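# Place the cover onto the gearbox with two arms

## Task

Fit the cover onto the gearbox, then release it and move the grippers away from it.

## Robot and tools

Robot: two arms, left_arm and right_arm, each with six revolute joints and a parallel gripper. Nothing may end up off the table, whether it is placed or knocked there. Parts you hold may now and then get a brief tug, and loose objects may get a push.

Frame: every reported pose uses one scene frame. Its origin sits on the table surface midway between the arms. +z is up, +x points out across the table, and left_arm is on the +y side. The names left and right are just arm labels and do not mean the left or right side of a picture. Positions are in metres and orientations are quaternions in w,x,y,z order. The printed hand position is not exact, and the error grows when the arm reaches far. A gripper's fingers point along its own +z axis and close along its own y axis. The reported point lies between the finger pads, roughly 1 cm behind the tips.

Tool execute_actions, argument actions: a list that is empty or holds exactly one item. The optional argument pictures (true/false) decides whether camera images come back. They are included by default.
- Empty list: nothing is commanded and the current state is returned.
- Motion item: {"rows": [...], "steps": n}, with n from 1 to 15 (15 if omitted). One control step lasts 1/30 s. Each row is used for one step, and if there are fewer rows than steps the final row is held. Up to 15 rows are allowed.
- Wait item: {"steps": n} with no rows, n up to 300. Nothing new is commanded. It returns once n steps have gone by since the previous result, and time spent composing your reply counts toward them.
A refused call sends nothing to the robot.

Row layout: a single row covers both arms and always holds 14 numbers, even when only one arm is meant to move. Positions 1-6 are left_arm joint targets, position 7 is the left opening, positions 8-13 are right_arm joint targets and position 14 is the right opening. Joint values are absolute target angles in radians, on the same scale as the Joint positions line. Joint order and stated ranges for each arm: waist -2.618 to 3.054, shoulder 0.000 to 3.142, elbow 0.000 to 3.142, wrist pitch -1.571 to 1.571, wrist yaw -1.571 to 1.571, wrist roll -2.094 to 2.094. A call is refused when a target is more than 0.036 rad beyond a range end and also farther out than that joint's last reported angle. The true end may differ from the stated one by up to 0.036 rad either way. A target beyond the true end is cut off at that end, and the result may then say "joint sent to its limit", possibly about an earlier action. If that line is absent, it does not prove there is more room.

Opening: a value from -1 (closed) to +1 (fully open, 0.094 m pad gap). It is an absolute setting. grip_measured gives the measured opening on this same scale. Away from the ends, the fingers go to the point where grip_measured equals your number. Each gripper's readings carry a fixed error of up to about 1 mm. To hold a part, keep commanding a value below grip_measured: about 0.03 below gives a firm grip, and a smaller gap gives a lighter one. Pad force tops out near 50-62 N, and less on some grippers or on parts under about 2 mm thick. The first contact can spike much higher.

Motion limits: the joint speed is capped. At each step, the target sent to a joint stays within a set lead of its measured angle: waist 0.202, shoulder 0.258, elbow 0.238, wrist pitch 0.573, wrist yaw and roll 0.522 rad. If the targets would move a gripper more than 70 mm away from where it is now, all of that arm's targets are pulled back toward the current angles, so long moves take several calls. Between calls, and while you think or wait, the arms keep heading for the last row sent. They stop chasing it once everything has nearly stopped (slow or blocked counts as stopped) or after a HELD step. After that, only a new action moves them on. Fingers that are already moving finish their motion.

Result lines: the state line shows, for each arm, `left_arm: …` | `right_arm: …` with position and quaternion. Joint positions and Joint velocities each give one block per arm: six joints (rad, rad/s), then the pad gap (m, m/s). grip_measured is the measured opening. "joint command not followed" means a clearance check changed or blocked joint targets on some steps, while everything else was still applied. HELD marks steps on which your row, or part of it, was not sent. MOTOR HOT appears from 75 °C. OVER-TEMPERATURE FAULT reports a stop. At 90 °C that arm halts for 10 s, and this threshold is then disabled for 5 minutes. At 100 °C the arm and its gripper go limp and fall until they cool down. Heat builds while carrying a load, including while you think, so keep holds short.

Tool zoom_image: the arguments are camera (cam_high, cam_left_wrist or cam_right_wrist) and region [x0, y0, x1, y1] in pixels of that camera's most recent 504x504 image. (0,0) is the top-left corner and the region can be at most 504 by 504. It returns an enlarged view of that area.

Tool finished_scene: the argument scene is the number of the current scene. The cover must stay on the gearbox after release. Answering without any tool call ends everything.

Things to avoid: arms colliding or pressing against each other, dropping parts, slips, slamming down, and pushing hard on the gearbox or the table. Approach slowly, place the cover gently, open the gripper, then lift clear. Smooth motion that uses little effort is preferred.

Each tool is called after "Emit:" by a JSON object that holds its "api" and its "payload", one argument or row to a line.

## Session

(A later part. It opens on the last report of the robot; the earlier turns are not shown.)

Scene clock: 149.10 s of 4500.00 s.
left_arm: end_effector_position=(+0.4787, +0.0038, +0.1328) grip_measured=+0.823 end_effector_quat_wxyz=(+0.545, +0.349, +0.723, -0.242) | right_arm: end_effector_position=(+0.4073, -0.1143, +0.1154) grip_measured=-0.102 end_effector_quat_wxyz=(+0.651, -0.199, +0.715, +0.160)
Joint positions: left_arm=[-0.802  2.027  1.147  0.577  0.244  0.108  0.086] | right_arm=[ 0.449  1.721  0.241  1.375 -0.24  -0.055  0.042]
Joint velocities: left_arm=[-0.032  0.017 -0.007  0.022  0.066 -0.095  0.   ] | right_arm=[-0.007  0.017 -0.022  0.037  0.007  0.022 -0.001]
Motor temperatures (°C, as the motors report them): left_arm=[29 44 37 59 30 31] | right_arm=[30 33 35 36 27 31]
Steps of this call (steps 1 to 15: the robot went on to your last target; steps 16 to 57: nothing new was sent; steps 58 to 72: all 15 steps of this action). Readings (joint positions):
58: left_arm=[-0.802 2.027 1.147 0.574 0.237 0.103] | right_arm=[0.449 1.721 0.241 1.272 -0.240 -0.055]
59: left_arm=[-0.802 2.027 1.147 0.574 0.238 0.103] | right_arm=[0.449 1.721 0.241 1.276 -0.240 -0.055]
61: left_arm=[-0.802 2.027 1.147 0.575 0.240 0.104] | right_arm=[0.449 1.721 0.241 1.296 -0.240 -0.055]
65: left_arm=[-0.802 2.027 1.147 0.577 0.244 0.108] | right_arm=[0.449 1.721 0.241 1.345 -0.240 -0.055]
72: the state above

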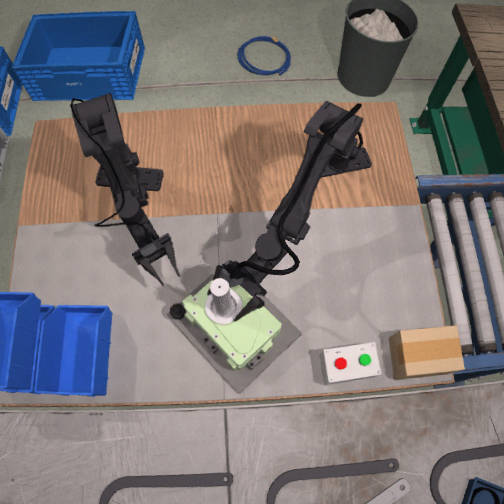

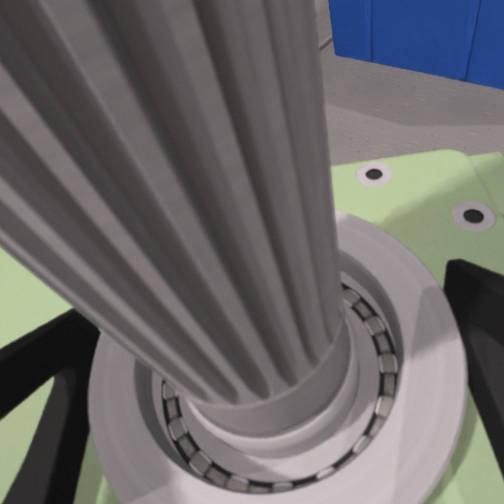

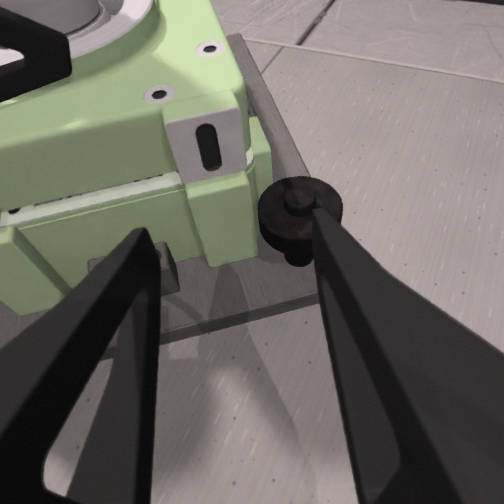

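Emit:
{"api": "execute_actions", "payload": {
  "actions": [
    {"rows":[[-0.79,2.01,1.182,0.68,0.385,0.17,0.78,0.445,1.715,0.24,1.4,-0.24,-0.05,-0.1],[-0.785,2.01,1.184,0.68,0.39,0.17,0.78,0.445,1.715,0.24,1.4,-0.24,-0.05,-0.1],[-0.78,2.01,1.186,0.68,0.395,0.175,0.78,0.445,1.715,0.24,1.4,-0.24,-0.05,-0.1],[-0.775,2.01,1.188,0.68,0.4,0.18,0.78,0.445,1.715,0.24,1.4,-0.24,-0.05,-0.1],[-0.77,2.01,1.19,0.68,0.405,0.185,0.78,0.445,1.715,0.24,1.4,-0.24,-0.05,-0.1],[-0.765,2.01,1.192,0.68,0.41,0.19,0.78,0.445,1.715,0.24,1.4,-0.24,-0.05,-0.1],[-0.76,2.01,1.194,0.68,0.415,0.19,0.78,0.445,1.715,0.24,1.4,-0.24,-0.05,-0.1],[-0.755,2.01,1.196,0.68,0.42,0.19,0.78,0.445,1.715,0.24,1.4,-0.24,-0.05,-0.1]]}
  ]
}}

Scene clock: 150.83 s of 4500.00 s.
left_arm: end_effector_position=(+0.4792, +0.0056, +0.1332) grip_measured=+0.823 end_effector_quat_wxyz=(+0.544, +0.354, +0.719, -0.246) | right_arm: end_effector_position=(+0.4075, -0.1142, +0.1167) grip_measured=-0.102 end_effector_quat_wxyz=(+0.653, -0.199, +0.713, +0.160)
Joint positions: left_arm=[-0.791  2.027  1.147  0.577  0.269  0.115  0.086] | right_arm=[ 0.449  1.721  0.241  1.38  -0.24  -0.055  0.042]
Joint velocities: left_arm=[-0.002 -0.017 -0.002  0.022 -0.125 -0.022 -0.   ] | right_arm=[-0.002 -0.022  0.002 -0.037 -0.11   0.022 -0.   ]
Motor temperatures (°C, as the motors report them): left_arm=[29 44 38 59 30 31] | right_arm=[30 33 34 36 27 31]
Steps of this call (steps 1 to 15: the robot went on to your last target; steps 16 to 37: nothing new was sent; steps 38 to 52: all 15 steps of this action). Readings (joint positions):
38: left_arm=[-0.801 2.027 1.147 0.577 0.245 0.108] | right_arm=[0.449 1.721 0.241 1.380 -0.240 -0.055]
39: left_arm=[-0.800 2.027 1.147 0.577 0.247 0.108] | right_arm=[0.449 1.721 0.241 1.380 -0.240 -0.055]
41: left_arm=[-0.799 2.027 1.147 0.577 0.249 0.108] | right_arm=[0.449 1.721 0.241 1.380 -0.240 -0.055]
45: left_arm=[-0.791 2.027 1.147 0.577 0.269 0.115] | right_arm=[0.449 1.721 0.241 1.380 -0.240 -0.055]
52: the state above

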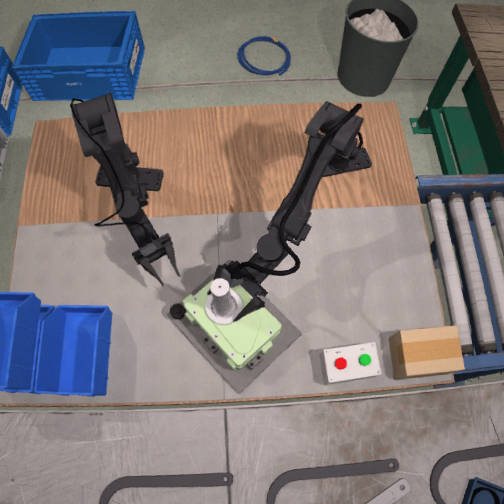

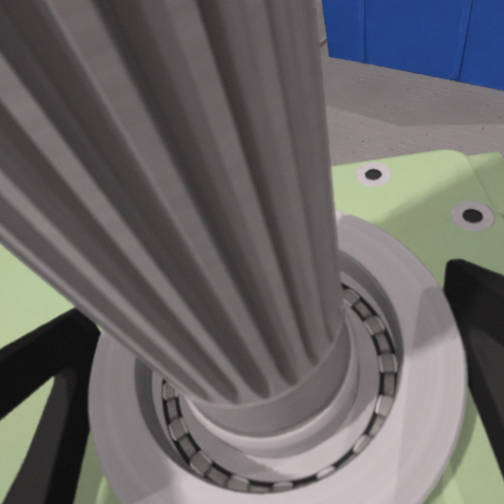

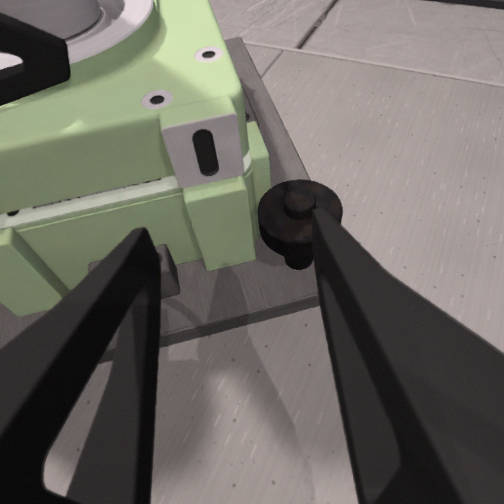

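Emit:
{"api": "execute_actions", "payload": {
  "actions": [
    {"rows":[[-0.765,2.02,1.185,0.66,0.38,0.17,0.78,0.445,1.715,0.24,1.4,-0.24,-0.05,-0.1],[-0.775,2.03,1.175,0.64,0.34,0.15,0.78,0.445,1.715,0.24,1.4,-0.24,-0.05,-0.1],[-0.785,2.04,1.165,0.62,0.3,0.13,0.78,0.445,1.715,0.24,1.4,-0.24,-0.05,-0.1],[-0.792,2.05,1.155,0.6,0.27,0.11,0.78,0.445,1.715,0.24,1.4,-0.24,-0.05,-0.1],[-0.795,2.06,1.147,0.59,0.26,0.1,0.78,0.445,1.715,0.24,1.4,-0.24,-0.05,-0.1],[-0.795,2.07,1.14,0.58,0.26,0.09,0.78,0.445,1.715,0.24,1.4,-0.24,-0.05,-0.1],[-0.795,2.08,1.135,0.57,0.26,0.08,0.78,0.445,1.715,0.24,1.4,-0.24,-0.05,-0.1],[-0.795,2.09,1.13,0.56,0.26,0.08,0.78,0.445,1.715,0.24,1.4,-0.24,-0.05,-0.1],[-0.795,2.1,1.125,0.55,0.26,0.08,0.78,0.445,1.715,0.24,1.4,-0.24,-0.05,-0.1],[-0.795,2.11,1.12,0.54,0.26,0.08,0.78,0.445,1.715,0.24,1.4,-0.24,-0.05,-0.1]]}
  ]
}}

Emit:
{"api": "zoom_image", "payload": {
  "camera": "cam_right_wrist",
  "region": [0,60,300,300]
}}

Scene clock: 152.57 s of 4500.00 s.
left_arm: end_effector_position=(+0.4791, +0.0057, +0.1293) grip_measured=+0.823 end_effector_quat_wxyz=(+0.542, +0.348, +0.724, -0.245) | right_arm: end_effector_position=(+0.4075, -0.1142, +0.1167) grip_measured=-0.102 end_effector_quat_wxyz=(+0.653, -0.199, +0.713, +0.160)
Joint positions: left_arm=[-0.795  2.032  1.143  0.583  0.256  0.103  0.086] | right_arm=[ 0.449  1.721  0.241  1.38  -0.24  -0.055  0.042]
Joint velocities: left_arm=[-0.007 -0.012 -0.017 -0.007 -0.022  0.007 -0.002] | right_arm=[ 0.012 -0.002 -0.002  0.066  0.007 -0.037 -0.001]
Motor temperatures (°C, as the motors report them): left_arm=[29 44 38 59 30 31] | right_arm=[30 33 34 36 27 31]
Steps of this call (steps 1 to 15: the robot went on to your last target; steps 16 to 37: nothing new was sent; steps 38 to 52: all 15 steps of this action). Readings (joint positions):
38: left_arm=[-0.791 2.027 1.147 0.577 0.268 0.115] | right_arm=[0.449 1.721 0.241 1.380 -0.240 -0.055]
39: left_arm=[-0.791 2.027 1.147 0.577 0.266 0.114] | right_arm=[0.449 1.721 0.241 1.380 -0.240 -0.055]
41: left_arm=[-0.794 2.028 1.147 0.576 0.259 0.110] | right_arm=[0.449 1.721 0.241 1.380 -0.240 -0.055]
45: left_arm=[-0.795 2.030 1.147 0.575 0.256 0.105] | right_arm=[0.449 1.721 0.241 1.380 -0.240 -0.055]
52: the state above

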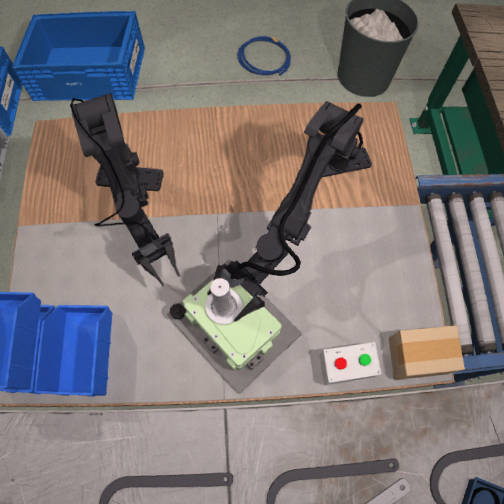

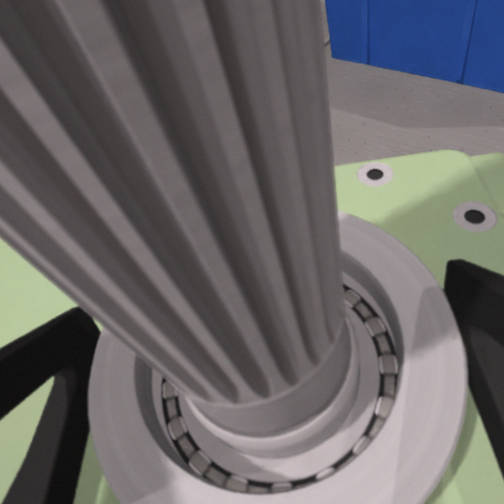

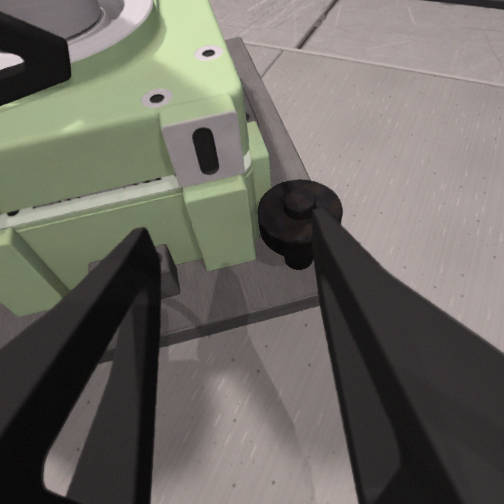

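Region (0, 60, 300, 300) of cam_right_wrist's 504x504 image, scaled by 1.680, with more detail than that image has; it fills the top 403 rows of this view, and the rest is white.

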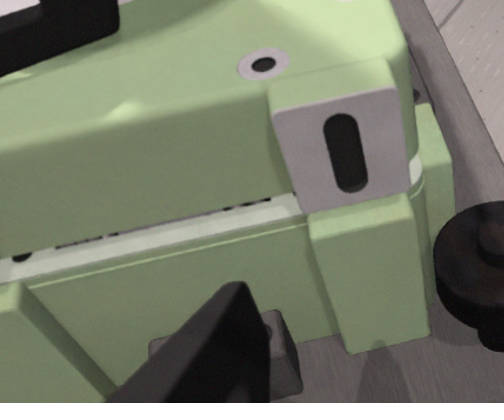

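Emit:
{"api": "execute_actions", "payload": {
  "actions": [
    {"rows":[[-0.795,2.07,1.135,0.57,0.26,0.1,0.78,0.445,1.715,0.24,1.4,-0.24,-0.05,-0.1],[-0.795,2.03,1.145,0.59,0.26,0.1,0.78,0.445,1.715,0.24,1.4,-0.24,-0.05,-0.1]],"steps":8}
  ]
}}

Emit:
{"api": "zoom_image", "payload": {
  "camera": "cam_left_wrist",
  "region": [120,220,440,504]
}}

Emit:
{"api": "zoom_image", "payload": {
  "camera": "cam_high",
  "region": [190,275,260,345]
}}

Scene clock: 154.53 s of 4500.00 s.
left_arm: end_effector_position=(+0.4793, +0.0057, +0.1313) grip_measured=+0.823 end_effector_quat_wxyz=(+0.544, +0.348, +0.723, -0.245) | right_arm: end_effector_position=(+0.4075, -0.1142, +0.1167) grip_measured=-0.102 end_effector_quat_wxyz=(+0.653, -0.199, +0.713, +0.160)
Joint positions: left_arm=[-0.795  2.029  1.142  0.586  0.256  0.104  0.086] | right_arm=[ 0.449  1.721  0.241  1.38  -0.24  -0.055  0.042]
Joint velocities: left_arm=[-0.002 -0.012  0.012 -0.007  0.007  0.007 -0.   ] | right_arm=[-0.007  0.012  0.002 -0.037  0.051 -0.037 -0.   ]
Motor temperatures (°C, as the motors report them): left_arm=[29 43 37 58 30 31] | right_arm=[30 33 34 36 27 31]
Steps of this call (steps 1 to 15: the robot went on to your last target; steps 16 to 51: nothing new was sent; steps 52 to 59: all 8 steps of this action). Readings (joint positions):
52: left_arm=[-0.795 2.032 1.142 0.585 0.256 0.104] | right_arm=[0.449 1.721 0.241 1.380 -0.240 -0.055]
53: left_arm=[-0.795 2.029 1.142 0.586 0.256 0.104] | right_arm=[0.449 1.721 0.241 1.380 -0.240 -0.055]
55: left_arm=[-0.795 2.029 1.142 0.586 0.256 0.104] | right_arm=[0.449 1.721 0.241 1.380 -0.240 -0.055]
59: the state above

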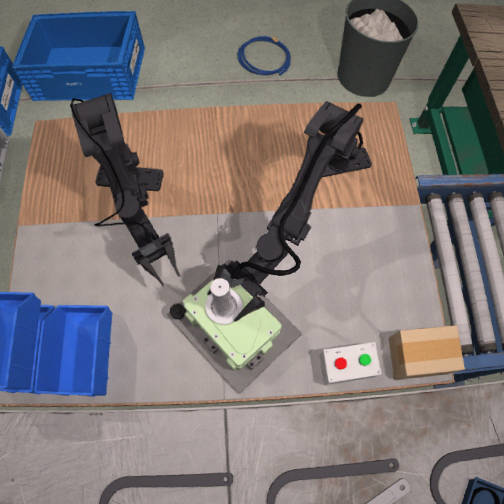

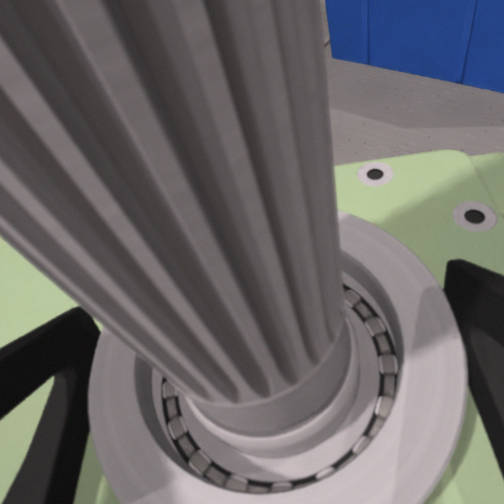

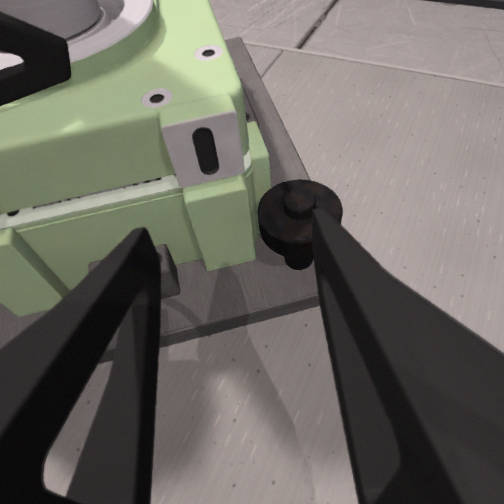

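Region (120, 220, 440, 504) of cam_left_wrist's 504x504 image, scaled by 1.575, with more detail than that image has; it fills the top 447 rows of this view, and the rest is white.

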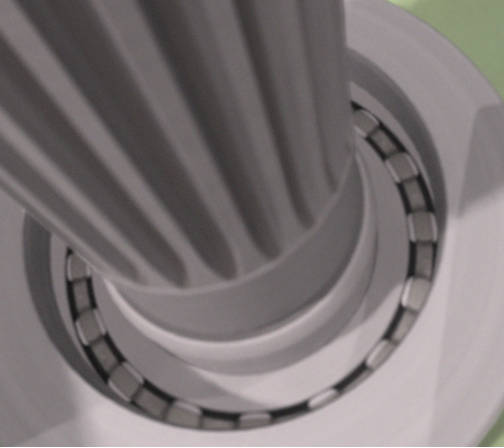

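Region (190, 275, 260, 345) of cam_high's 504x504 image, scaled by 7.200, with more detail than that image has.

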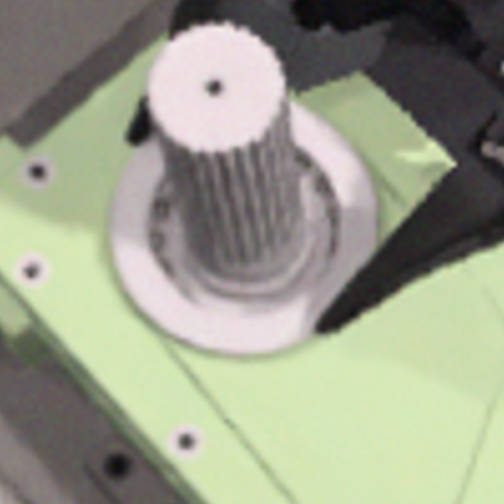

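Emit:
{"api": "execute_actions", "payload": {
  "actions": [
    {"rows":[[-0.79,2.025,1.15,0.605,0.285,0.12,0.78,0.445,1.715,0.24,1.4,-0.24,-0.05,-0.1],[-0.785,2.02,1.156,0.62,0.31,0.14,0.78,0.445,1.715,0.24,1.4,-0.24,-0.05,-0.1],[-0.78,2.015,1.162,0.635,0.335,0.16,0.78,0.445,1.715,0.24,1.4,-0.24,-0.05,-0.1],[-0.775,2.01,1.168,0.65,0.36,0.18,0.78,0.445,1.715,0.24,1.4,-0.24,-0.05,-0.1],[-0.77,2.01,1.174,0.665,0.385,0.2,0.78,0.445,1.715,0.24,1.4,-0.24,-0.05,-0.1],[-0.765,2.01,1.18,0.68,0.41,0.22,0.78,0.445,1.715,0.24,1.4,-0.24,-0.05,-0.1],[-0.76,2.01,1.18,0.68,0.43,0.24,0.78,0.445,1.715,0.24,1.4,-0.24,-0.05,-0.1],[-0.755,2.01,1.18,0.68,0.45,0.26,0.78,0.445,1.715,0.24,1.4,-0.24,-0.05,-0.1],[-0.75,2.01,1.18,0.68,0.47,0.28,0.78,0.445,1.715,0.24,1.4,-0.24,-0.05,-0.1],[-0.745,2.01,1.18,0.68,0.49,0.29,0.78,0.445,1.715,0.24,1.4,-0.24,-0.05,-0.1],[-0.74,2.01,1.18,0.68,0.51,0.3,0.78,0.445,1.715,0.24,1.4,-0.24,-0.05,-0.1]]}
  ]
}}

Emit:
{"api": "zoom_image", "payload": {
  "camera": "cam_high",
  "region": [200,290,300,390]
}}

Scene clock: 156.47 s of 4500.00 s.
left_arm: end_effector_position=(+0.4790, +0.0060, +0.1329) grip_measured=+0.823 end_effector_quat_wxyz=(+0.546, +0.357, +0.716, -0.249) | right_arm: end_effector_position=(+0.4075, -0.1142, +0.1167) grip_measured=-0.102 end_effector_quat_wxyz=(+0.653, -0.199, +0.713, +0.160)
Joint positions: left_arm=[-0.787  2.029  1.142  0.591  0.282  0.119  0.086] | right_arm=[ 0.449  1.721  0.241  1.38  -0.24  -0.055  0.042]
Joint velocities: left_arm=[-0.007  0.007  0.002 -0.037 -0.007 -0.022 -0.   ] | right_arm=[-0.002 -0.012 -0.002  0.066  0.022  0.037  0.   ]
Motor temperatures (°C, as the motors report them): left_arm=[29 43 37 58 30 31] | right_arm=[30 33 34 36 27 31]
Steps of this call (steps 1 to 15: the robot went on to your last target; steps 16 to 43: nothing new was sent; steps 44 to 58: all 15 steps of this action). Readings (joint positions):
44: left_arm=[-0.795 2.029 1.142 0.586 0.256 0.104] | right_arm=[0.449 1.721 0.241 1.380 -0.240 -0.055]
45: left_arm=[-0.795 2.029 1.142 0.586 0.258 0.106] | right_arm=[0.449 1.721 0.241 1.380 -0.240 -0.055]
47: left_arm=[-0.794 2.029 1.142 0.588 0.262 0.110] | right_arm=[0.449 1.721 0.241 1.380 -0.240 -0.055]
51: left_arm=[-0.790 2.029 1.142 0.590 0.273 0.116] | right_arm=[0.449 1.721 0.241 1.380 -0.240 -0.055]
58: the state above

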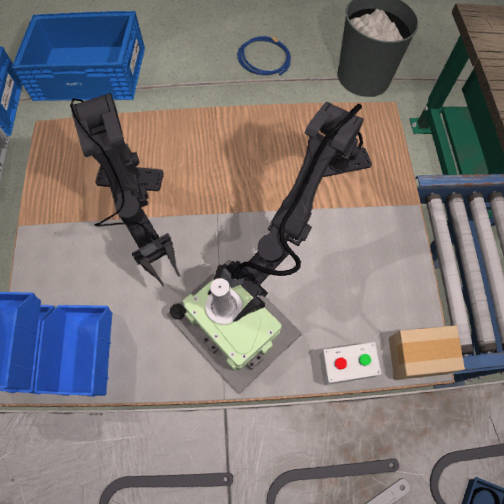

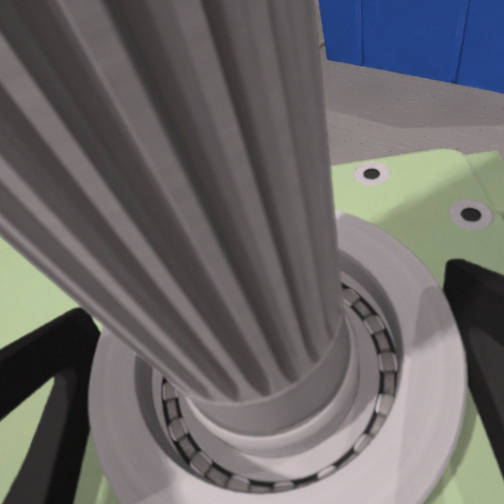

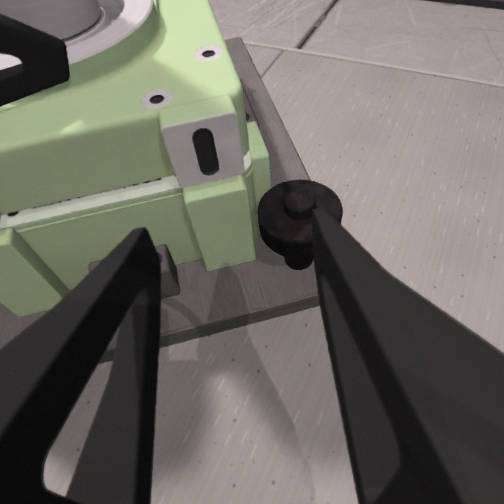

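Region (200, 290, 300, 390) of cam_high's 504x504 image, scaled by 5.040, with more detail than that image has.

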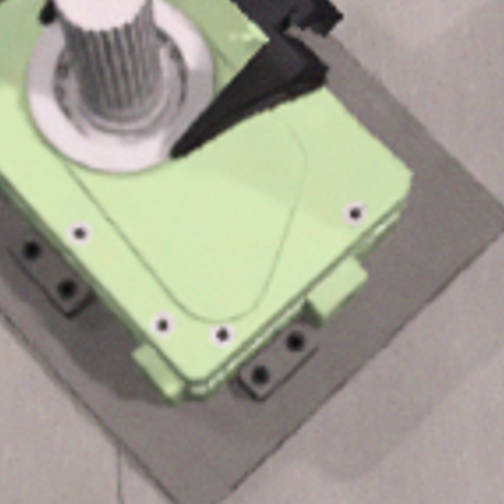

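Emit:
{"api": "execute_actions", "payload": {
  "actions": [
    {"rows":[[-0.75,2.012,1.175,0.67,0.46,0.27,0.78,0.445,1.715,0.24,1.4,-0.24,-0.05,-0.1],[-0.76,2.014,1.17,0.66,0.41,0.24,0.78,0.445,1.715,0.24,1.4,-0.24,-0.05,-0.1],[-0.77,2.016,1.165,0.65,0.36,0.21,0.78,0.445,1.715,0.24,1.4,-0.24,-0.05,-0.1],[-0.78,2.018,1.16,0.64,0.31,0.18,0.78,0.445,1.715,0.24,1.4,-0.24,-0.05,-0.1],[-0.79,2.02,1.16,0.63,0.26,0.15,0.78,0.445,1.715,0.24,1.4,-0.24,-0.05,-0.1],[-0.798,2.02,1.16,0.63,0.23,0.13,0.78,0.445,1.715,0.24,1.4,-0.24,-0.05,-0.1],[-0.806,2.02,1.16,0.63,0.2,0.12,0.78,0.445,1.715,0.24,1.4,-0.24,-0.05,-0.1],[-0.814,2.02,1.16,0.63,0.17,0.11,0.78,0.445,1.715,0.24,1.4,-0.24,-0.05,-0.1],[-0.822,2.02,1.16,0.63,0.14,0.1,0.78,0.445,1.715,0.24,1.4,-0.24,-0.05,-0.1],[-0.83,2.02,1.16,0.63,0.11,0.1,0.78,0.445,1.715,0.24,1.4,-0.24,-0.05,-0.1],[-0.836,2.02,1.16,0.63,0.09,0.1,0.78,0.445,1.715,0.24,1.4,-0.24,-0.05,-0.1]]}
  ]
}}

Emit:
{"api": "zoom_image", "payload": {
  "camera": "cam_high",
  "region": [200,290,300,390]
}}

Scene clock: 158.47 s of 4500.00 s.
left_arm: end_effector_position=(+0.4795, +0.0046, +0.1315) grip_measured=+0.823 end_effector_quat_wxyz=(+0.548, +0.343, +0.726, -0.235) | right_arm: end_effector_position=(+0.4075, -0.1142, +0.1167) grip_measured=-0.102 end_effector_quat_wxyz=(+0.653, -0.199, +0.713, +0.160)
Joint positions: left_arm=[-0.808  2.027  1.142  0.583  0.218  0.103  0.086] | right_arm=[ 0.449  1.721  0.241  1.38  -0.24  -0.055  0.042]
Joint velocities: left_arm=[-0.017  0.017 -0.012 -0.066 -0.11  -0.022  0.   ] | right_arm=[-0.002  0.007  0.002  0.007 -0.037 -0.022 -0.001]
Motor temperatures (°C, as the motors report them): left_arm=[29 43 37 58 31 31] | right_arm=[30 33 34 37 27 31]
Steps of this call (steps 1 to 15: the robot went on to your last target; steps 16 to 45: nothing new was sent; steps 46 to 60: all 15 steps of this action). Readings (joint positions):
46: left_arm=[-0.787 2.029 1.142 0.591 0.280 0.119] | right_arm=[0.449 1.721 0.241 1.380 -0.240 -0.055]
47: left_arm=[-0.787 2.029 1.142 0.591 0.278 0.117] | right_arm=[0.449 1.721 0.241 1.380 -0.240 -0.055]
49: left_arm=[-0.792 2.029 1.142 0.590 0.266 0.112] | right_arm=[0.449 1.721 0.241 1.380 -0.240 -0.055]
53: left_arm=[-0.798 2.029 1.142 0.588 0.247 0.107] | right_arm=[0.449 1.721 0.241 1.380 -0.240 -0.055]
60: the state above

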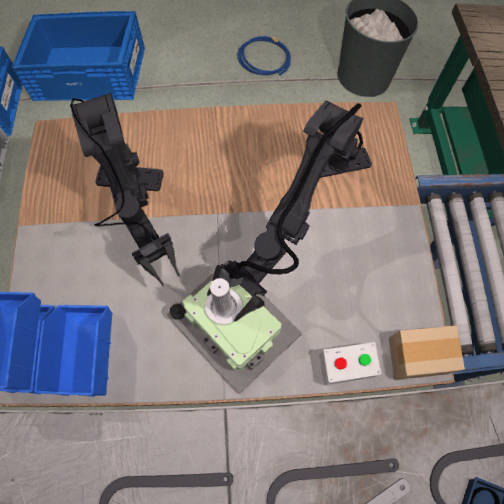

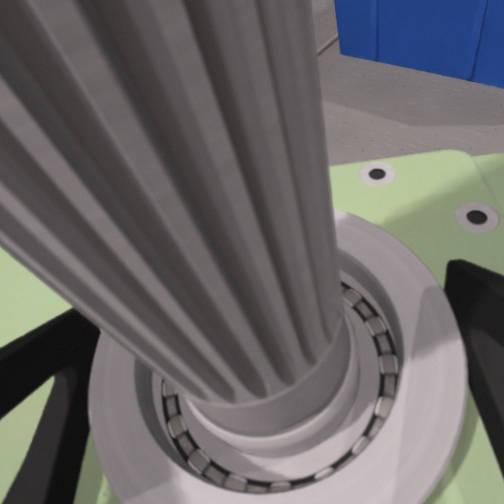

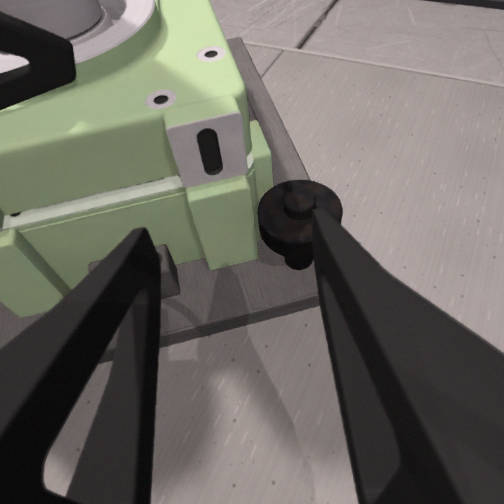

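Region (200, 290, 300, 390) of cam_high's 504x504 image, scaled by 5.040, with more detail than that image has.

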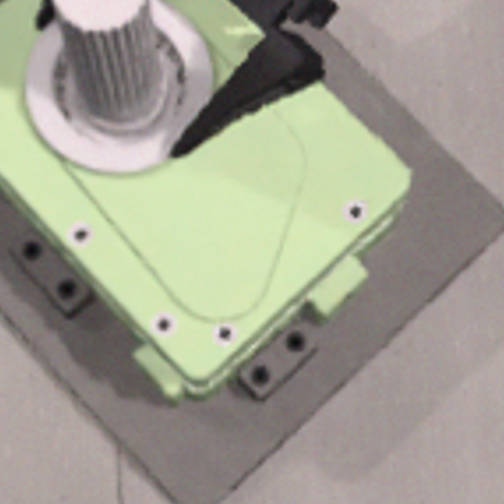

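Emit:
{"api": "execute_actions", "payload": {
  "actions": [
    {"rows":[[-0.83,2.035,1.152,0.6,0.12,0.08,0.78,0.445,1.715,0.24,1.4,-0.24,-0.05,-0.1],[-0.822,2.05,1.144,0.57,0.15,0.06,0.78,0.445,1.715,0.24,1.4,-0.24,-0.05,-0.1],[-0.814,2.065,1.136,0.54,0.18,0.04,0.78,0.445,1.715,0.24,1.4,-0.24,-0.05,-0.1],[-0.806,2.08,1.128,0.51,0.21,0.02,0.78,0.445,1.715,0.24,1.4,-0.24,-0.05,-0.1],[-0.798,2.095,1.12,0.48,0.24,0.0,0.78,0.445,1.715,0.24,1.4,-0.24,-0.05,-0.1],[-0.79,2.11,1.115,0.46,0.27,-0.02,0.78,0.445,1.715,0.24,1.4,-0.24,-0.05,-0.1],[-0.782,2.12,1.11,0.45,0.3,-0.04,0.78,0.445,1.715,0.24,1.4,-0.24,-0.05,-0.1],[-0.774,2.13,1.11,0.45,0.33,-0.05,0.78,0.445,1.715,0.24,1.4,-0.24,-0.05,-0.1],[-0.766,2.13,1.11,0.45,0.36,-0.05,0.78,0.445,1.715,0.24,1.4,-0.24,-0.05,-0.1],[-0.76,2.13,1.11,0.45,0.39,-0.05,0.78,0.445,1.715,0.24,1.4,-0.24,-0.05,-0.1]]}
  ]
}}

Scene clock: 160.00 s of 4500.00 s.
left_arm: end_effector_position=(+0.4794, +0.0059, +0.1252) grip_measured=+0.822 end_effector_quat_wxyz=(+0.536, +0.337, +0.731, -0.255) | right_arm: end_effector_position=(+0.4075, -0.1142, +0.1168) grip_measured=-0.102 end_effector_quat_wxyz=(+0.653, -0.199, +0.713, +0.160)
Joint positions: left_arm=[-0.793  2.042  1.141  0.59   0.261  0.07   0.086] | right_arm=[ 0.449  1.721  0.241  1.381 -0.24  -0.055  0.042]
Joint velocities: left_arm=[-0.007 -0.002  0.002 -0.007 -0.081 -0.022  0.   ] | right_arm=[-0.012 -0.012 -0.027 -0.037 -0.022  0.051 -0.   ]
Motor temperatures (°C, as the motors report them): left_arm=[29 43 37 57 31 31] | right_arm=[30 33 34 37 27 31]
Steps of this call (steps 1 to 15: the robot went on to your last target; steps 16 to 31: nothing new was sent; steps 32 to 46: all 15 steps of this action). Readings (joint positions):
32: left_arm=[-0.810 2.027 1.142 0.583 0.214 0.101] | right_arm=[0.449 1.721 0.241 1.380 -0.240 -0.055]
33: left_arm=[-0.810 2.027 1.142 0.582 0.216 0.100] | right_arm=[0.449 1.721 0.241 1.381 -0.240 -0.055]
35: left_arm=[-0.807 2.030 1.142 0.580 0.223 0.098] | right_arm=[0.449 1.721 0.241 1.381 -0.240 -0.055]
39: left_arm=[-0.795 2.042 1.141 0.590 0.256 0.070] | right_arm=[0.449 1.721 0.241 1.381 -0.240 -0.055]
46: the state above

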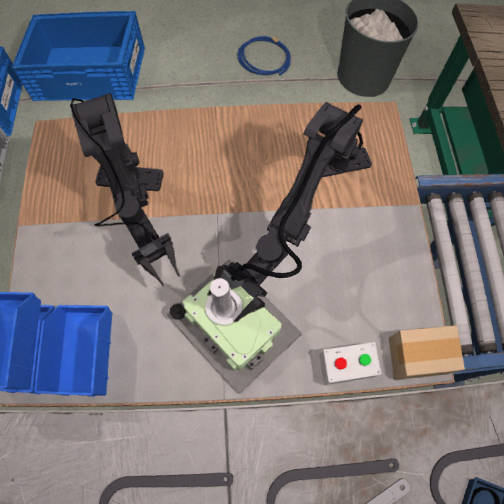

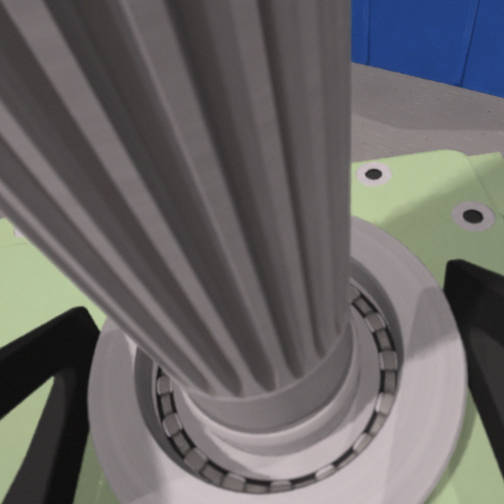

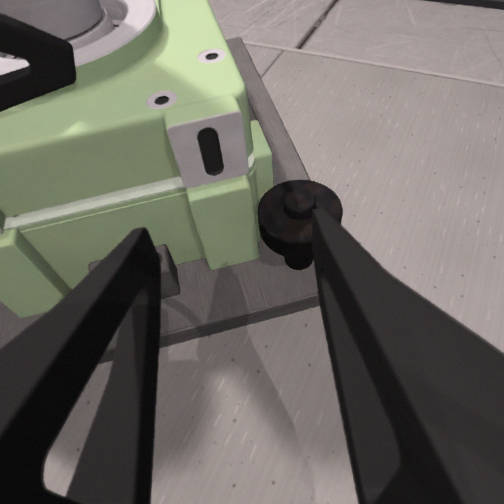

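Far end dropped. Now level roll and wiggle back.

Emit:
{"api": "execute_actions", "payload": {
  "actions": [
    {"rows":[[-0.768,2.135,1.11,0.45,0.36,-0.02,0.78,0.445,1.715,0.24,1.4,-0.24,-0.05,-0.1],[-0.776,2.14,1.11,0.45,0.33,0.01,0.78,0.445,1.715,0.24,1.4,-0.24,-0.05,-0.1],[-0.784,2.14,1.11,0.45,0.3,0.04,0.78,0.445,1.715,0.24,1.4,-0.24,-0.05,-0.1],[-0.792,2.14,1.11,0.45,0.27,0.07,0.78,0.445,1.715,0.24,1.4,-0.24,-0.05,-0.1],[-0.8,2.14,1.11,0.45,0.24,0.1,0.78,0.445,1.715,0.24,1.4,-0.24,-0.05,-0.1],[-0.808,2.14,1.11,0.45,0.21,0.13,0.78,0.445,1.715,0.24,1.4,-0.24,-0.05,-0.1],[-0.816,2.14,1.11,0.45,0.18,0.16,0.78,0.445,1.715,0.24,1.4,-0.24,-0.05,-0.1],[-0.824,2.14,1.11,0.45,0.15,0.19,0.78,0.445,1.715,0.24,1.4,-0.24,-0.05,-0.1],[-0.83,2.14,1.11,0.45,0.12,0.2,0.78,0.445,1.715,0.24,1.4,-0.24,-0.05,-0.1]]}
  ]
}}

Scene clock: 161.40 s of 4500.00 s.
left_arm: end_effector_position=(+0.4797, +0.0053, +0.1247) grip_measured=+0.823 end_effector_quat_wxyz=(+0.539, +0.338, +0.731, -0.246) | right_arm: end_effector_position=(+0.4075, -0.1142, +0.1168) grip_measured=-0.102 end_effector_quat_wxyz=(+0.653, -0.199, +0.713, +0.160)
Joint positions: left_arm=[-0.8    2.042  1.141  0.589  0.239  0.08   0.086] | right_arm=[ 0.449  1.721  0.241  1.381 -0.24  -0.055  0.042]
Joint velocities: left_arm=[-0.002  0.017 -0.017 -0.007 -0.007 -0.007 -0.   ] | right_arm=[-0.032 -0.007 -0.007  0.051 -0.051  0.007 -0.001]
Motor temperatures (°C, as the motors report them): left_arm=[29 42 37 57 31 31] | right_arm=[30 33 34 37 27 31]
Steps of this call (steps 1 to 15: the robot went on to your last target; steps 16 to 27: nothing new was sent; steps 28 to 42: all 15 steps of this action). Readings (joint positions):
28: left_arm=[-0.793 2.042 1.141 0.590 0.260 0.072] | right_arm=[0.449 1.721 0.241 1.381 -0.240 -0.055]
29: left_arm=[-0.793 2.042 1.141 0.590 0.259 0.073] | right_arm=[0.449 1.721 0.241 1.381 -0.240 -0.055]
31: left_arm=[-0.795 2.042 1.141 0.590 0.255 0.076] | right_arm=[0.449 1.721 0.241 1.381 -0.240 -0.055]
35: left_arm=[-0.799 2.042 1.141 0.590 0.243 0.080] | right_arm=[0.449 1.721 0.241 1.381 -0.240 -0.055]
42: the state above

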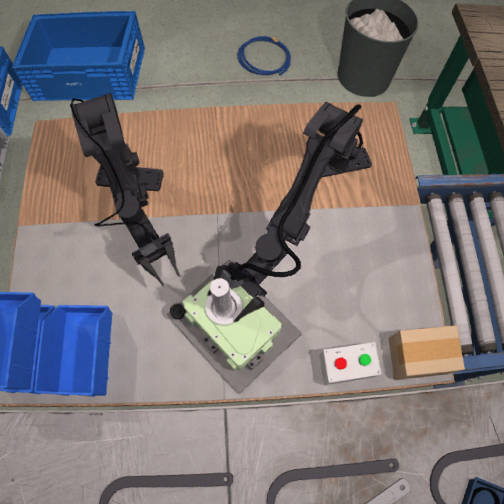

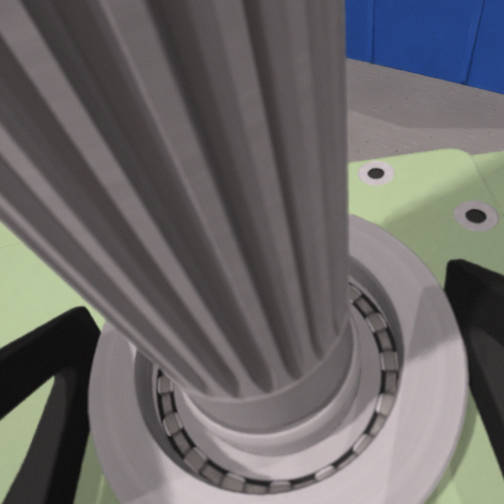

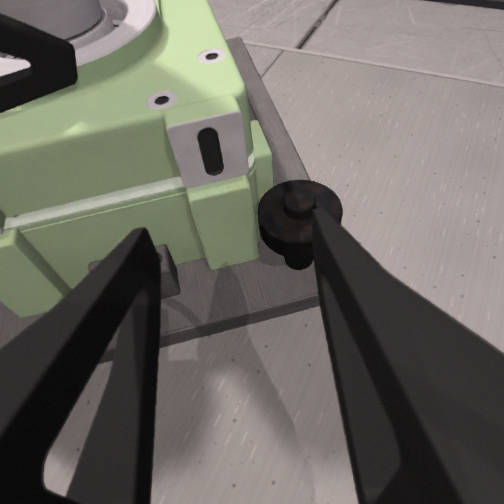

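Emit:
{"api": "execute_actions", "payload": {
  "actions": [
    {"rows":[[-0.82,2.11,1.12,0.49,0.16,0.16,0.78,0.445,1.69,0.27,1.3,-0.24,-0.06,-0.3],[-0.81,2.08,1.13,0.53,0.2,0.12,0.78,0.445,1.66,0.31,1.2,-0.24,-0.07,-0.5],[-0.8,2.06,1.14,0.57,0.24,0.08,0.78,0.445,1.63,0.35,1.1,-0.24,-0.08,-0.7],[-0.8,2.05,1.14,0.58,0.24,0.08,0.78,0.445,1.6,0.39,1.0,-0.24,-0.09,-0.9],[-0.8,2.05,1.14,0.58,0.24,0.08,0.78,0.445,1.57,0.43,0.9,-0.24,-0.1,-1],[-0.8,2.05,1.14,0.58,0.24,0.08,0.78,0.445,1.54,0.47,0.8,-0.24,-0.11,-1],[-0.8,2.05,1.14,0.58,0.24,0.08,0.78,0.445,1.51,0.51,0.7,-0.24,-0.12,-1],[-0.8,2.05,1.14,0.58,0.24,0.08,0.78,0.45,1.49,0.55,0.6,-0.24,-0.13,-1],[-0.8,2.05,1.14,0.58,0.24,0.08,0.78,0.45,1.47,0.6,0.5,-0.24,-0.14,-1],[-0.8,2.05,1.14,0.58,0.24,0.08,0.78,0.455,1.45,0.65,0.4,-0.24,-0.15,-1],[-0.8,2.05,1.14,0.58,0.24,0.08,0.78,0.455,1.44,0.7,0.3,-0.24,-0.16,-1],[-0.8,2.05,1.14,0.58,0.24,0.08,0.78,0.46,1.43,0.75,0.2,-0.24,-0.17,-1],[-0.8,2.05,1.14,0.58,0.24,0.08,0.78,0.46,1.43,0.8,0.1,-0.24,-0.17,-1],[-0.8,2.05,1.14,0.58,0.24,0.08,0.78,0.465,1.43,0.84,0.0,-0.24,-0.17,-1],[-0.8,2.05,1.14,0.58,0.24,0.08,0.78,0.465,1.43,0.87,-0.08,-0.24,-0.17,-1]]}
  ],
  "pictures": false
}}

Emit:
{"api": "execute_actions", "payload": {
  "actions": [
    {"rows":[[-0.8,2.05,1.14,0.58,0.24,0.08,0.78,0.465,1.43,0.87,-0.08,-0.24,-0.17,-1],[-0.8,2.05,1.14,0.58,0.24,0.08,0.78,0.465,1.43,0.87,-0.08,-0.24,-0.17,-1],[-0.8,2.05,1.14,0.58,0.24,0.08,0.78,0.465,1.43,0.87,-0.08,-0.24,-0.17,-1],[-0.8,2.05,1.14,0.58,0.24,0.08,0.78,0.465,1.43,0.87,-0.08,-0.24,-0.17,-1],[-0.8,2.05,1.14,0.58,0.24,0.08,0.78,0.465,1.43,0.87,-0.08,-0.24,-0.17,-1],[-0.8,2.05,1.14,0.58,0.24,0.08,0.78,0.47,1.45,0.895,-0.08,-0.24,-0.17,-1],[-0.8,2.05,1.14,0.58,0.24,0.08,0.78,0.475,1.47,0.92,-0.08,-0.24,-0.17,-1],[-0.8,2.05,1.14,0.58,0.24,0.08,0.78,0.48,1.49,0.94,-0.08,-0.24,-0.17,-1],[-0.8,2.05,1.14,0.58,0.24,0.08,0.78,0.485,1.51,0.96,-0.08,-0.24,-0.17,-1],[-0.8,2.05,1.14,0.58,0.24,0.08,0.78,0.49,1.53,0.98,-0.08,-0.24,-0.17,-1],[-0.8,2.05,1.14,0.58,0.24,0.08,0.78,0.495,1.55,1.0,-0.08,-0.24,-0.17,-1],[-0.8,2.05,1.14,0.58,0.24,0.08,0.78,0.497,1.57,1.015,-0.08,-0.24,-0.17,-1],[-0.8,2.05,1.14,0.58,0.24,0.08,0.78,0.497,1.59,1.03,-0.08,-0.24,-0.17,-1]]}
  ],
  "pictures": false
}}

Emit:
{"api": "execute_actions", "payload": {
  "actions": [
    {"steps":12}
  ]
}}

Scene clock: 164.73 s of 4500.00 s.
left_arm: end_effector_position=(+0.4795, +0.0049, +0.1275) grip_measured=+0.823 end_effector_quat_wxyz=(+0.541, +0.337, +0.729, -0.250) | right_arm: end_effector_position=(+0.4686, -0.0960, +0.1946) grip_measured=-0.978 end_effector_quat_wxyz=(+0.566, -0.236, +0.778, +0.135)
Joint positions: left_arm=[-0.8    2.038  1.141  0.593  0.244  0.075  0.086] | right_arm=[ 0.452  1.452  0.782  0.331 -0.24  -0.145  0.001]
Joint velocities: left_arm=[-0.007 -0.002 -0.002  0.007 -0.037 -0.037 -0.   ] | right_arm=[ 0.061 -0.09   1.263 -2.484  0.051 -0.139  0.001]
Motor temperatures (°C, as the motors report them): left_arm=[29 41 36 55 31 31] | right_arm=[30 33 34 37 27 31]
Steps of this call (steps 1 to 15: the robot went on to your last target; steps 16 to 85: nothing new was sent; steps 86 to 100: all 15 steps of this action). Readings (joint positions):
86: left_arm=[-0.800 2.041 1.141 0.589 0.239 0.079] | right_arm=[0.449 1.720 0.241 1.374 -0.240 -0.055]
87: left_arm=[-0.800 2.039 1.141 0.590 0.240 0.078] | right_arm=[0.449 1.713 0.245 1.347 -0.240 -0.057]
89: left_arm=[-0.800 2.038 1.141 0.593 0.244 0.075] | right_arm=[0.449 1.679 0.284 1.234 -0.240 -0.064]
93: left_arm=[-0.800 2.038 1.141 0.593 0.244 0.075] | right_arm=[0.449 1.569 0.443 0.932 -0.240 -0.091]
100: the state above

Scene clock: 165.23 s of 4500.00 s.
left_arm: end_effector_position=(+0.4795, +0.0049, +0.1275) grip_measured=+0.823 end_effector_quat_wxyz=(+0.541, +0.337, +0.729, -0.250) | right_arm: end_effector_position=(+0.4678, -0.0779, +0.1502) grip_measured=-0.978 end_effector_quat_wxyz=(+0.435, -0.262, +0.850, +0.140)
Joint positions: left_arm=[-0.8    2.038  1.141  0.593  0.244  0.075  0.086] | right_arm=[ 0.491  1.579  0.99  -0.055 -0.24  -0.164  0.001]
Joint velocities: left_arm=[-0.022 -0.002 -0.017 -0.051  0.11  -0.022 -0.001] | right_arm=[ 0.027  0.271  0.173 -0.022 -0.007 -0.037  0.001]
Motor temperatures (°C, as the motors report them): left_arm=[29 41 36 55 31 31] | right_arm=[30 33 34 37 27 31]
Steps of this call (steps 1 to 15: all 15 steps of this action). Readings (joint positions):
1: left_arm=[-0.800 2.038 1.141 0.593 0.244 0.075] | right_arm=[0.454 1.449 0.818 0.260 -0.240 -0.149]
2: left_arm=[-0.800 2.038 1.141 0.593 0.244 0.075] | right_arm=[0.456 1.446 0.839 0.206 -0.240 -0.152]
4: left_arm=[-0.800 2.038 1.141 0.593 0.244 0.075] | right_arm=[0.457 1.442 0.850 0.124 -0.240 -0.156]
8: left_arm=[-0.800 2.038 1.141 0.593 0.244 0.075] | right_arm=[0.463 1.457 0.864 -0.007 -0.240 -0.161]
15: the state above

Scene clock: 165.63 s of 4500.00 s.
left_arm: end_effector_position=(+0.4795, +0.0049, +0.1275) grip_measured=+0.823 end_effector_quat_wxyz=(+0.541, +0.337, +0.729, -0.250) | right_arm: end_effector_position=(+0.4668, -0.0782, +0.1446) grip_measured=-0.978 end_effector_quat_wxyz=(+0.425, -0.262, +0.855, +0.140)
Joint positions: left_arm=[-0.8    2.038  1.141  0.593  0.244  0.075  0.086] | right_arm=[ 0.491  1.589  0.994 -0.07  -0.24  -0.164  0.001]
Joint velocities: left_arm=[ 0.012 -0.007 -0.002 -0.081 -0.007 -0.037  0.   ] | right_arm=[-0.007 -0.017 -0.007 -0.051 -0.007 -0.022  0.   ]
Motor temperatures (°C, as the motors report them): left_arm=[29 41 36 55 31 31] | right_arm=[30 33 34 37 27 31]
Steps of this call (steps 1 to 12: the robot went on to your last target). Readings (joint positions):
1: left_arm=[-0.800 2.038 1.141 0.593 0.244 0.075] | right_arm=[0.491 1.586 0.993 -0.055 -0.240 -0.164]
2: left_arm=[-0.800 2.038 1.141 0.593 0.244 0.075] | right_arm=[0.491 1.588 0.994 -0.058 -0.240 -0.164]
4: left_arm=[-0.800 2.038 1.141 0.593 0.244 0.075] | right_arm=[0.491 1.589 0.994 -0.065 -0.240 -0.164]
8: left_arm=[-0.800 2.038 1.141 0.593 0.244 0.075] | right_arm=[0.491 1.589 0.994 -0.069 -0.240 -0.164]
12: the state above

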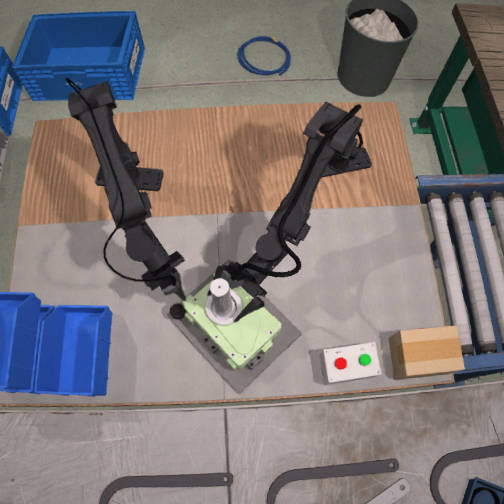

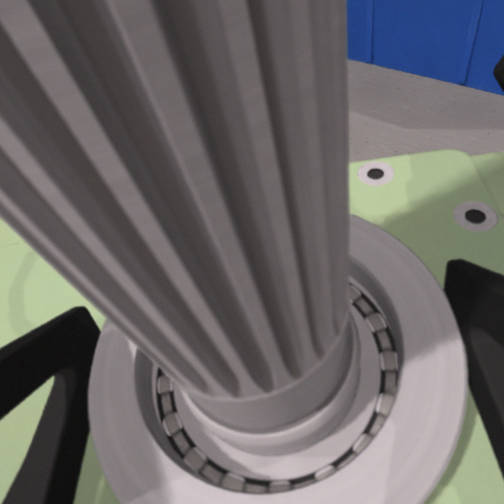

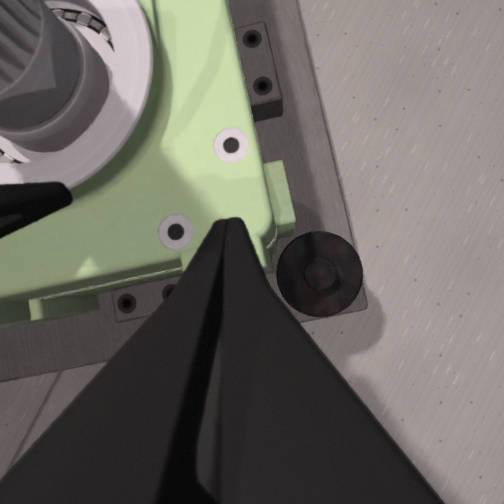

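Emit:
{"api": "execute_actions", "payload": {
  "actions": [
    {"rows":[[-0.8,2.05,1.14,0.58,0.24,0.08,0.78,0.503,1.6,1.04,-0.08,-0.24,-0.17,-1],[-0.8,2.05,1.14,0.58,0.24,0.08,0.78,0.509,1.61,1.05,-0.08,-0.24,-0.17,-1],[-0.8,2.05,1.14,0.58,0.24,0.08,0.78,0.515,1.62,1.06,-0.08,-0.24,-0.17,-1],[-0.8,2.05,1.14,0.58,0.24,0.08,0.78,0.52,1.63,1.065,-0.08,-0.24,-0.17,-1],[-0.8,2.05,1.14,0.58,0.24,0.08,0.78,0.52,1.64,1.065,-0.08,-0.24,-0.17,-1],[-0.8,2.05,1.14,0.58,0.24,0.08,0.78,0.52,1.65,1.065,-0.075,-0.24,-0.17,-1],[-0.8,2.05,1.14,0.58,0.24,0.08,0.78,0.52,1.66,1.065,-0.07,-0.24,-0.17,-1],[-0.8,2.05,1.14,0.58,0.24,0.08,0.78,0.52,1.67,1.065,-0.065,-0.24,-0.17,-1],[-0.8,2.05,1.14,0.58,0.24,0.08,0.78,0.52,1.68,1.065,-0.06,-0.24,-0.17,-1],[-0.8,2.05,1.14,0.58,0.24,0.08,0.78,0.52,1.69,1.065,-0.055,-0.24,-0.17,-1]]}
  ]
}}

Scene clock: 167.47 s of 4500.00 s.
left_arm: end_effector_position=(+0.4798, +0.0051, +0.1253) grip_measured=+0.823 end_effector_quat_wxyz=(+0.540, +0.338, +0.730, -0.247) | right_arm: end_effector_position=(+0.4742, -0.0640, +0.1210) grip_measured=-0.978 end_effector_quat_wxyz=(+0.403, -0.272, +0.862, +0.145)
Joint positions: left_arm=[-0.8    2.042  1.141  0.593  0.242  0.081  0.086] | right_arm=[ 0.515  1.684  1.032 -0.059 -0.241 -0.164  0.001]
Joint velocities: left_arm=[ 0.007 -0.012 -0.007  0.081 -0.007  0.095  0.   ] | right_arm=[ 0.017 -0.027  0.007 -0.125  0.051  0.037 -0.   ]
Motor temperatures (°C, as the motors report them): left_arm=[29 41 36 54 31 31] | right_arm=[30 33 34 37 27 31]
Steps of this call (steps 1 to 30: the robot went on to your last target; steps 31 to 40: nothing new was sent; steps 41 to 55: all 15 steps of this action). Readings (joint positions):
41: left_arm=[-0.800 2.038 1.141 0.593 0.244 0.075] | right_arm=[0.492 1.589 0.994 -0.071 -0.240 -0.164]
42: left_arm=[-0.800 2.038 1.141 0.593 0.244 0.075] | right_arm=[0.493 1.591 0.996 -0.073 -0.240 -0.164]
44: left_arm=[-0.800 2.038 1.141 0.593 0.244 0.075] | right_arm=[0.500 1.604 1.012 -0.076 -0.240 -0.164]
48: left_arm=[-0.800 2.038 1.141 0.593 0.244 0.075] | right_arm=[0.514 1.641 1.032 -0.073 -0.240 -0.164]
55: the state above

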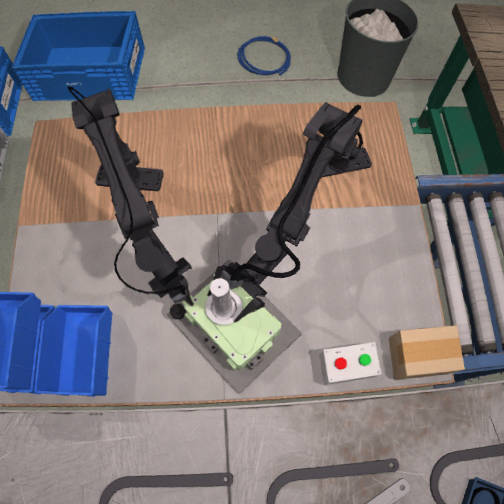

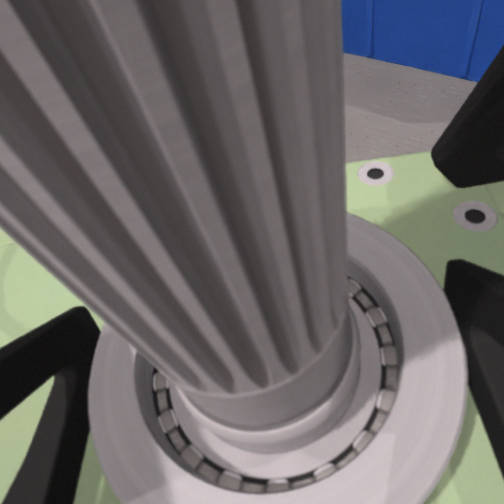

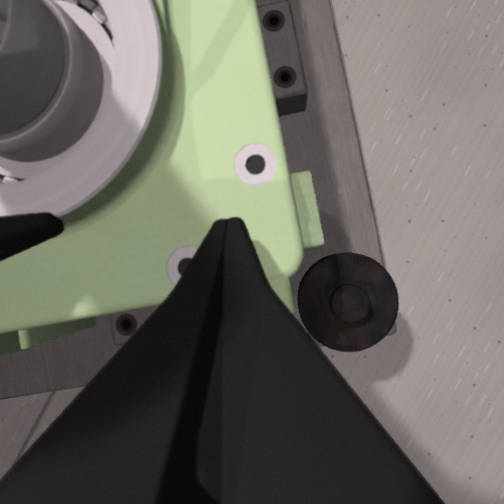

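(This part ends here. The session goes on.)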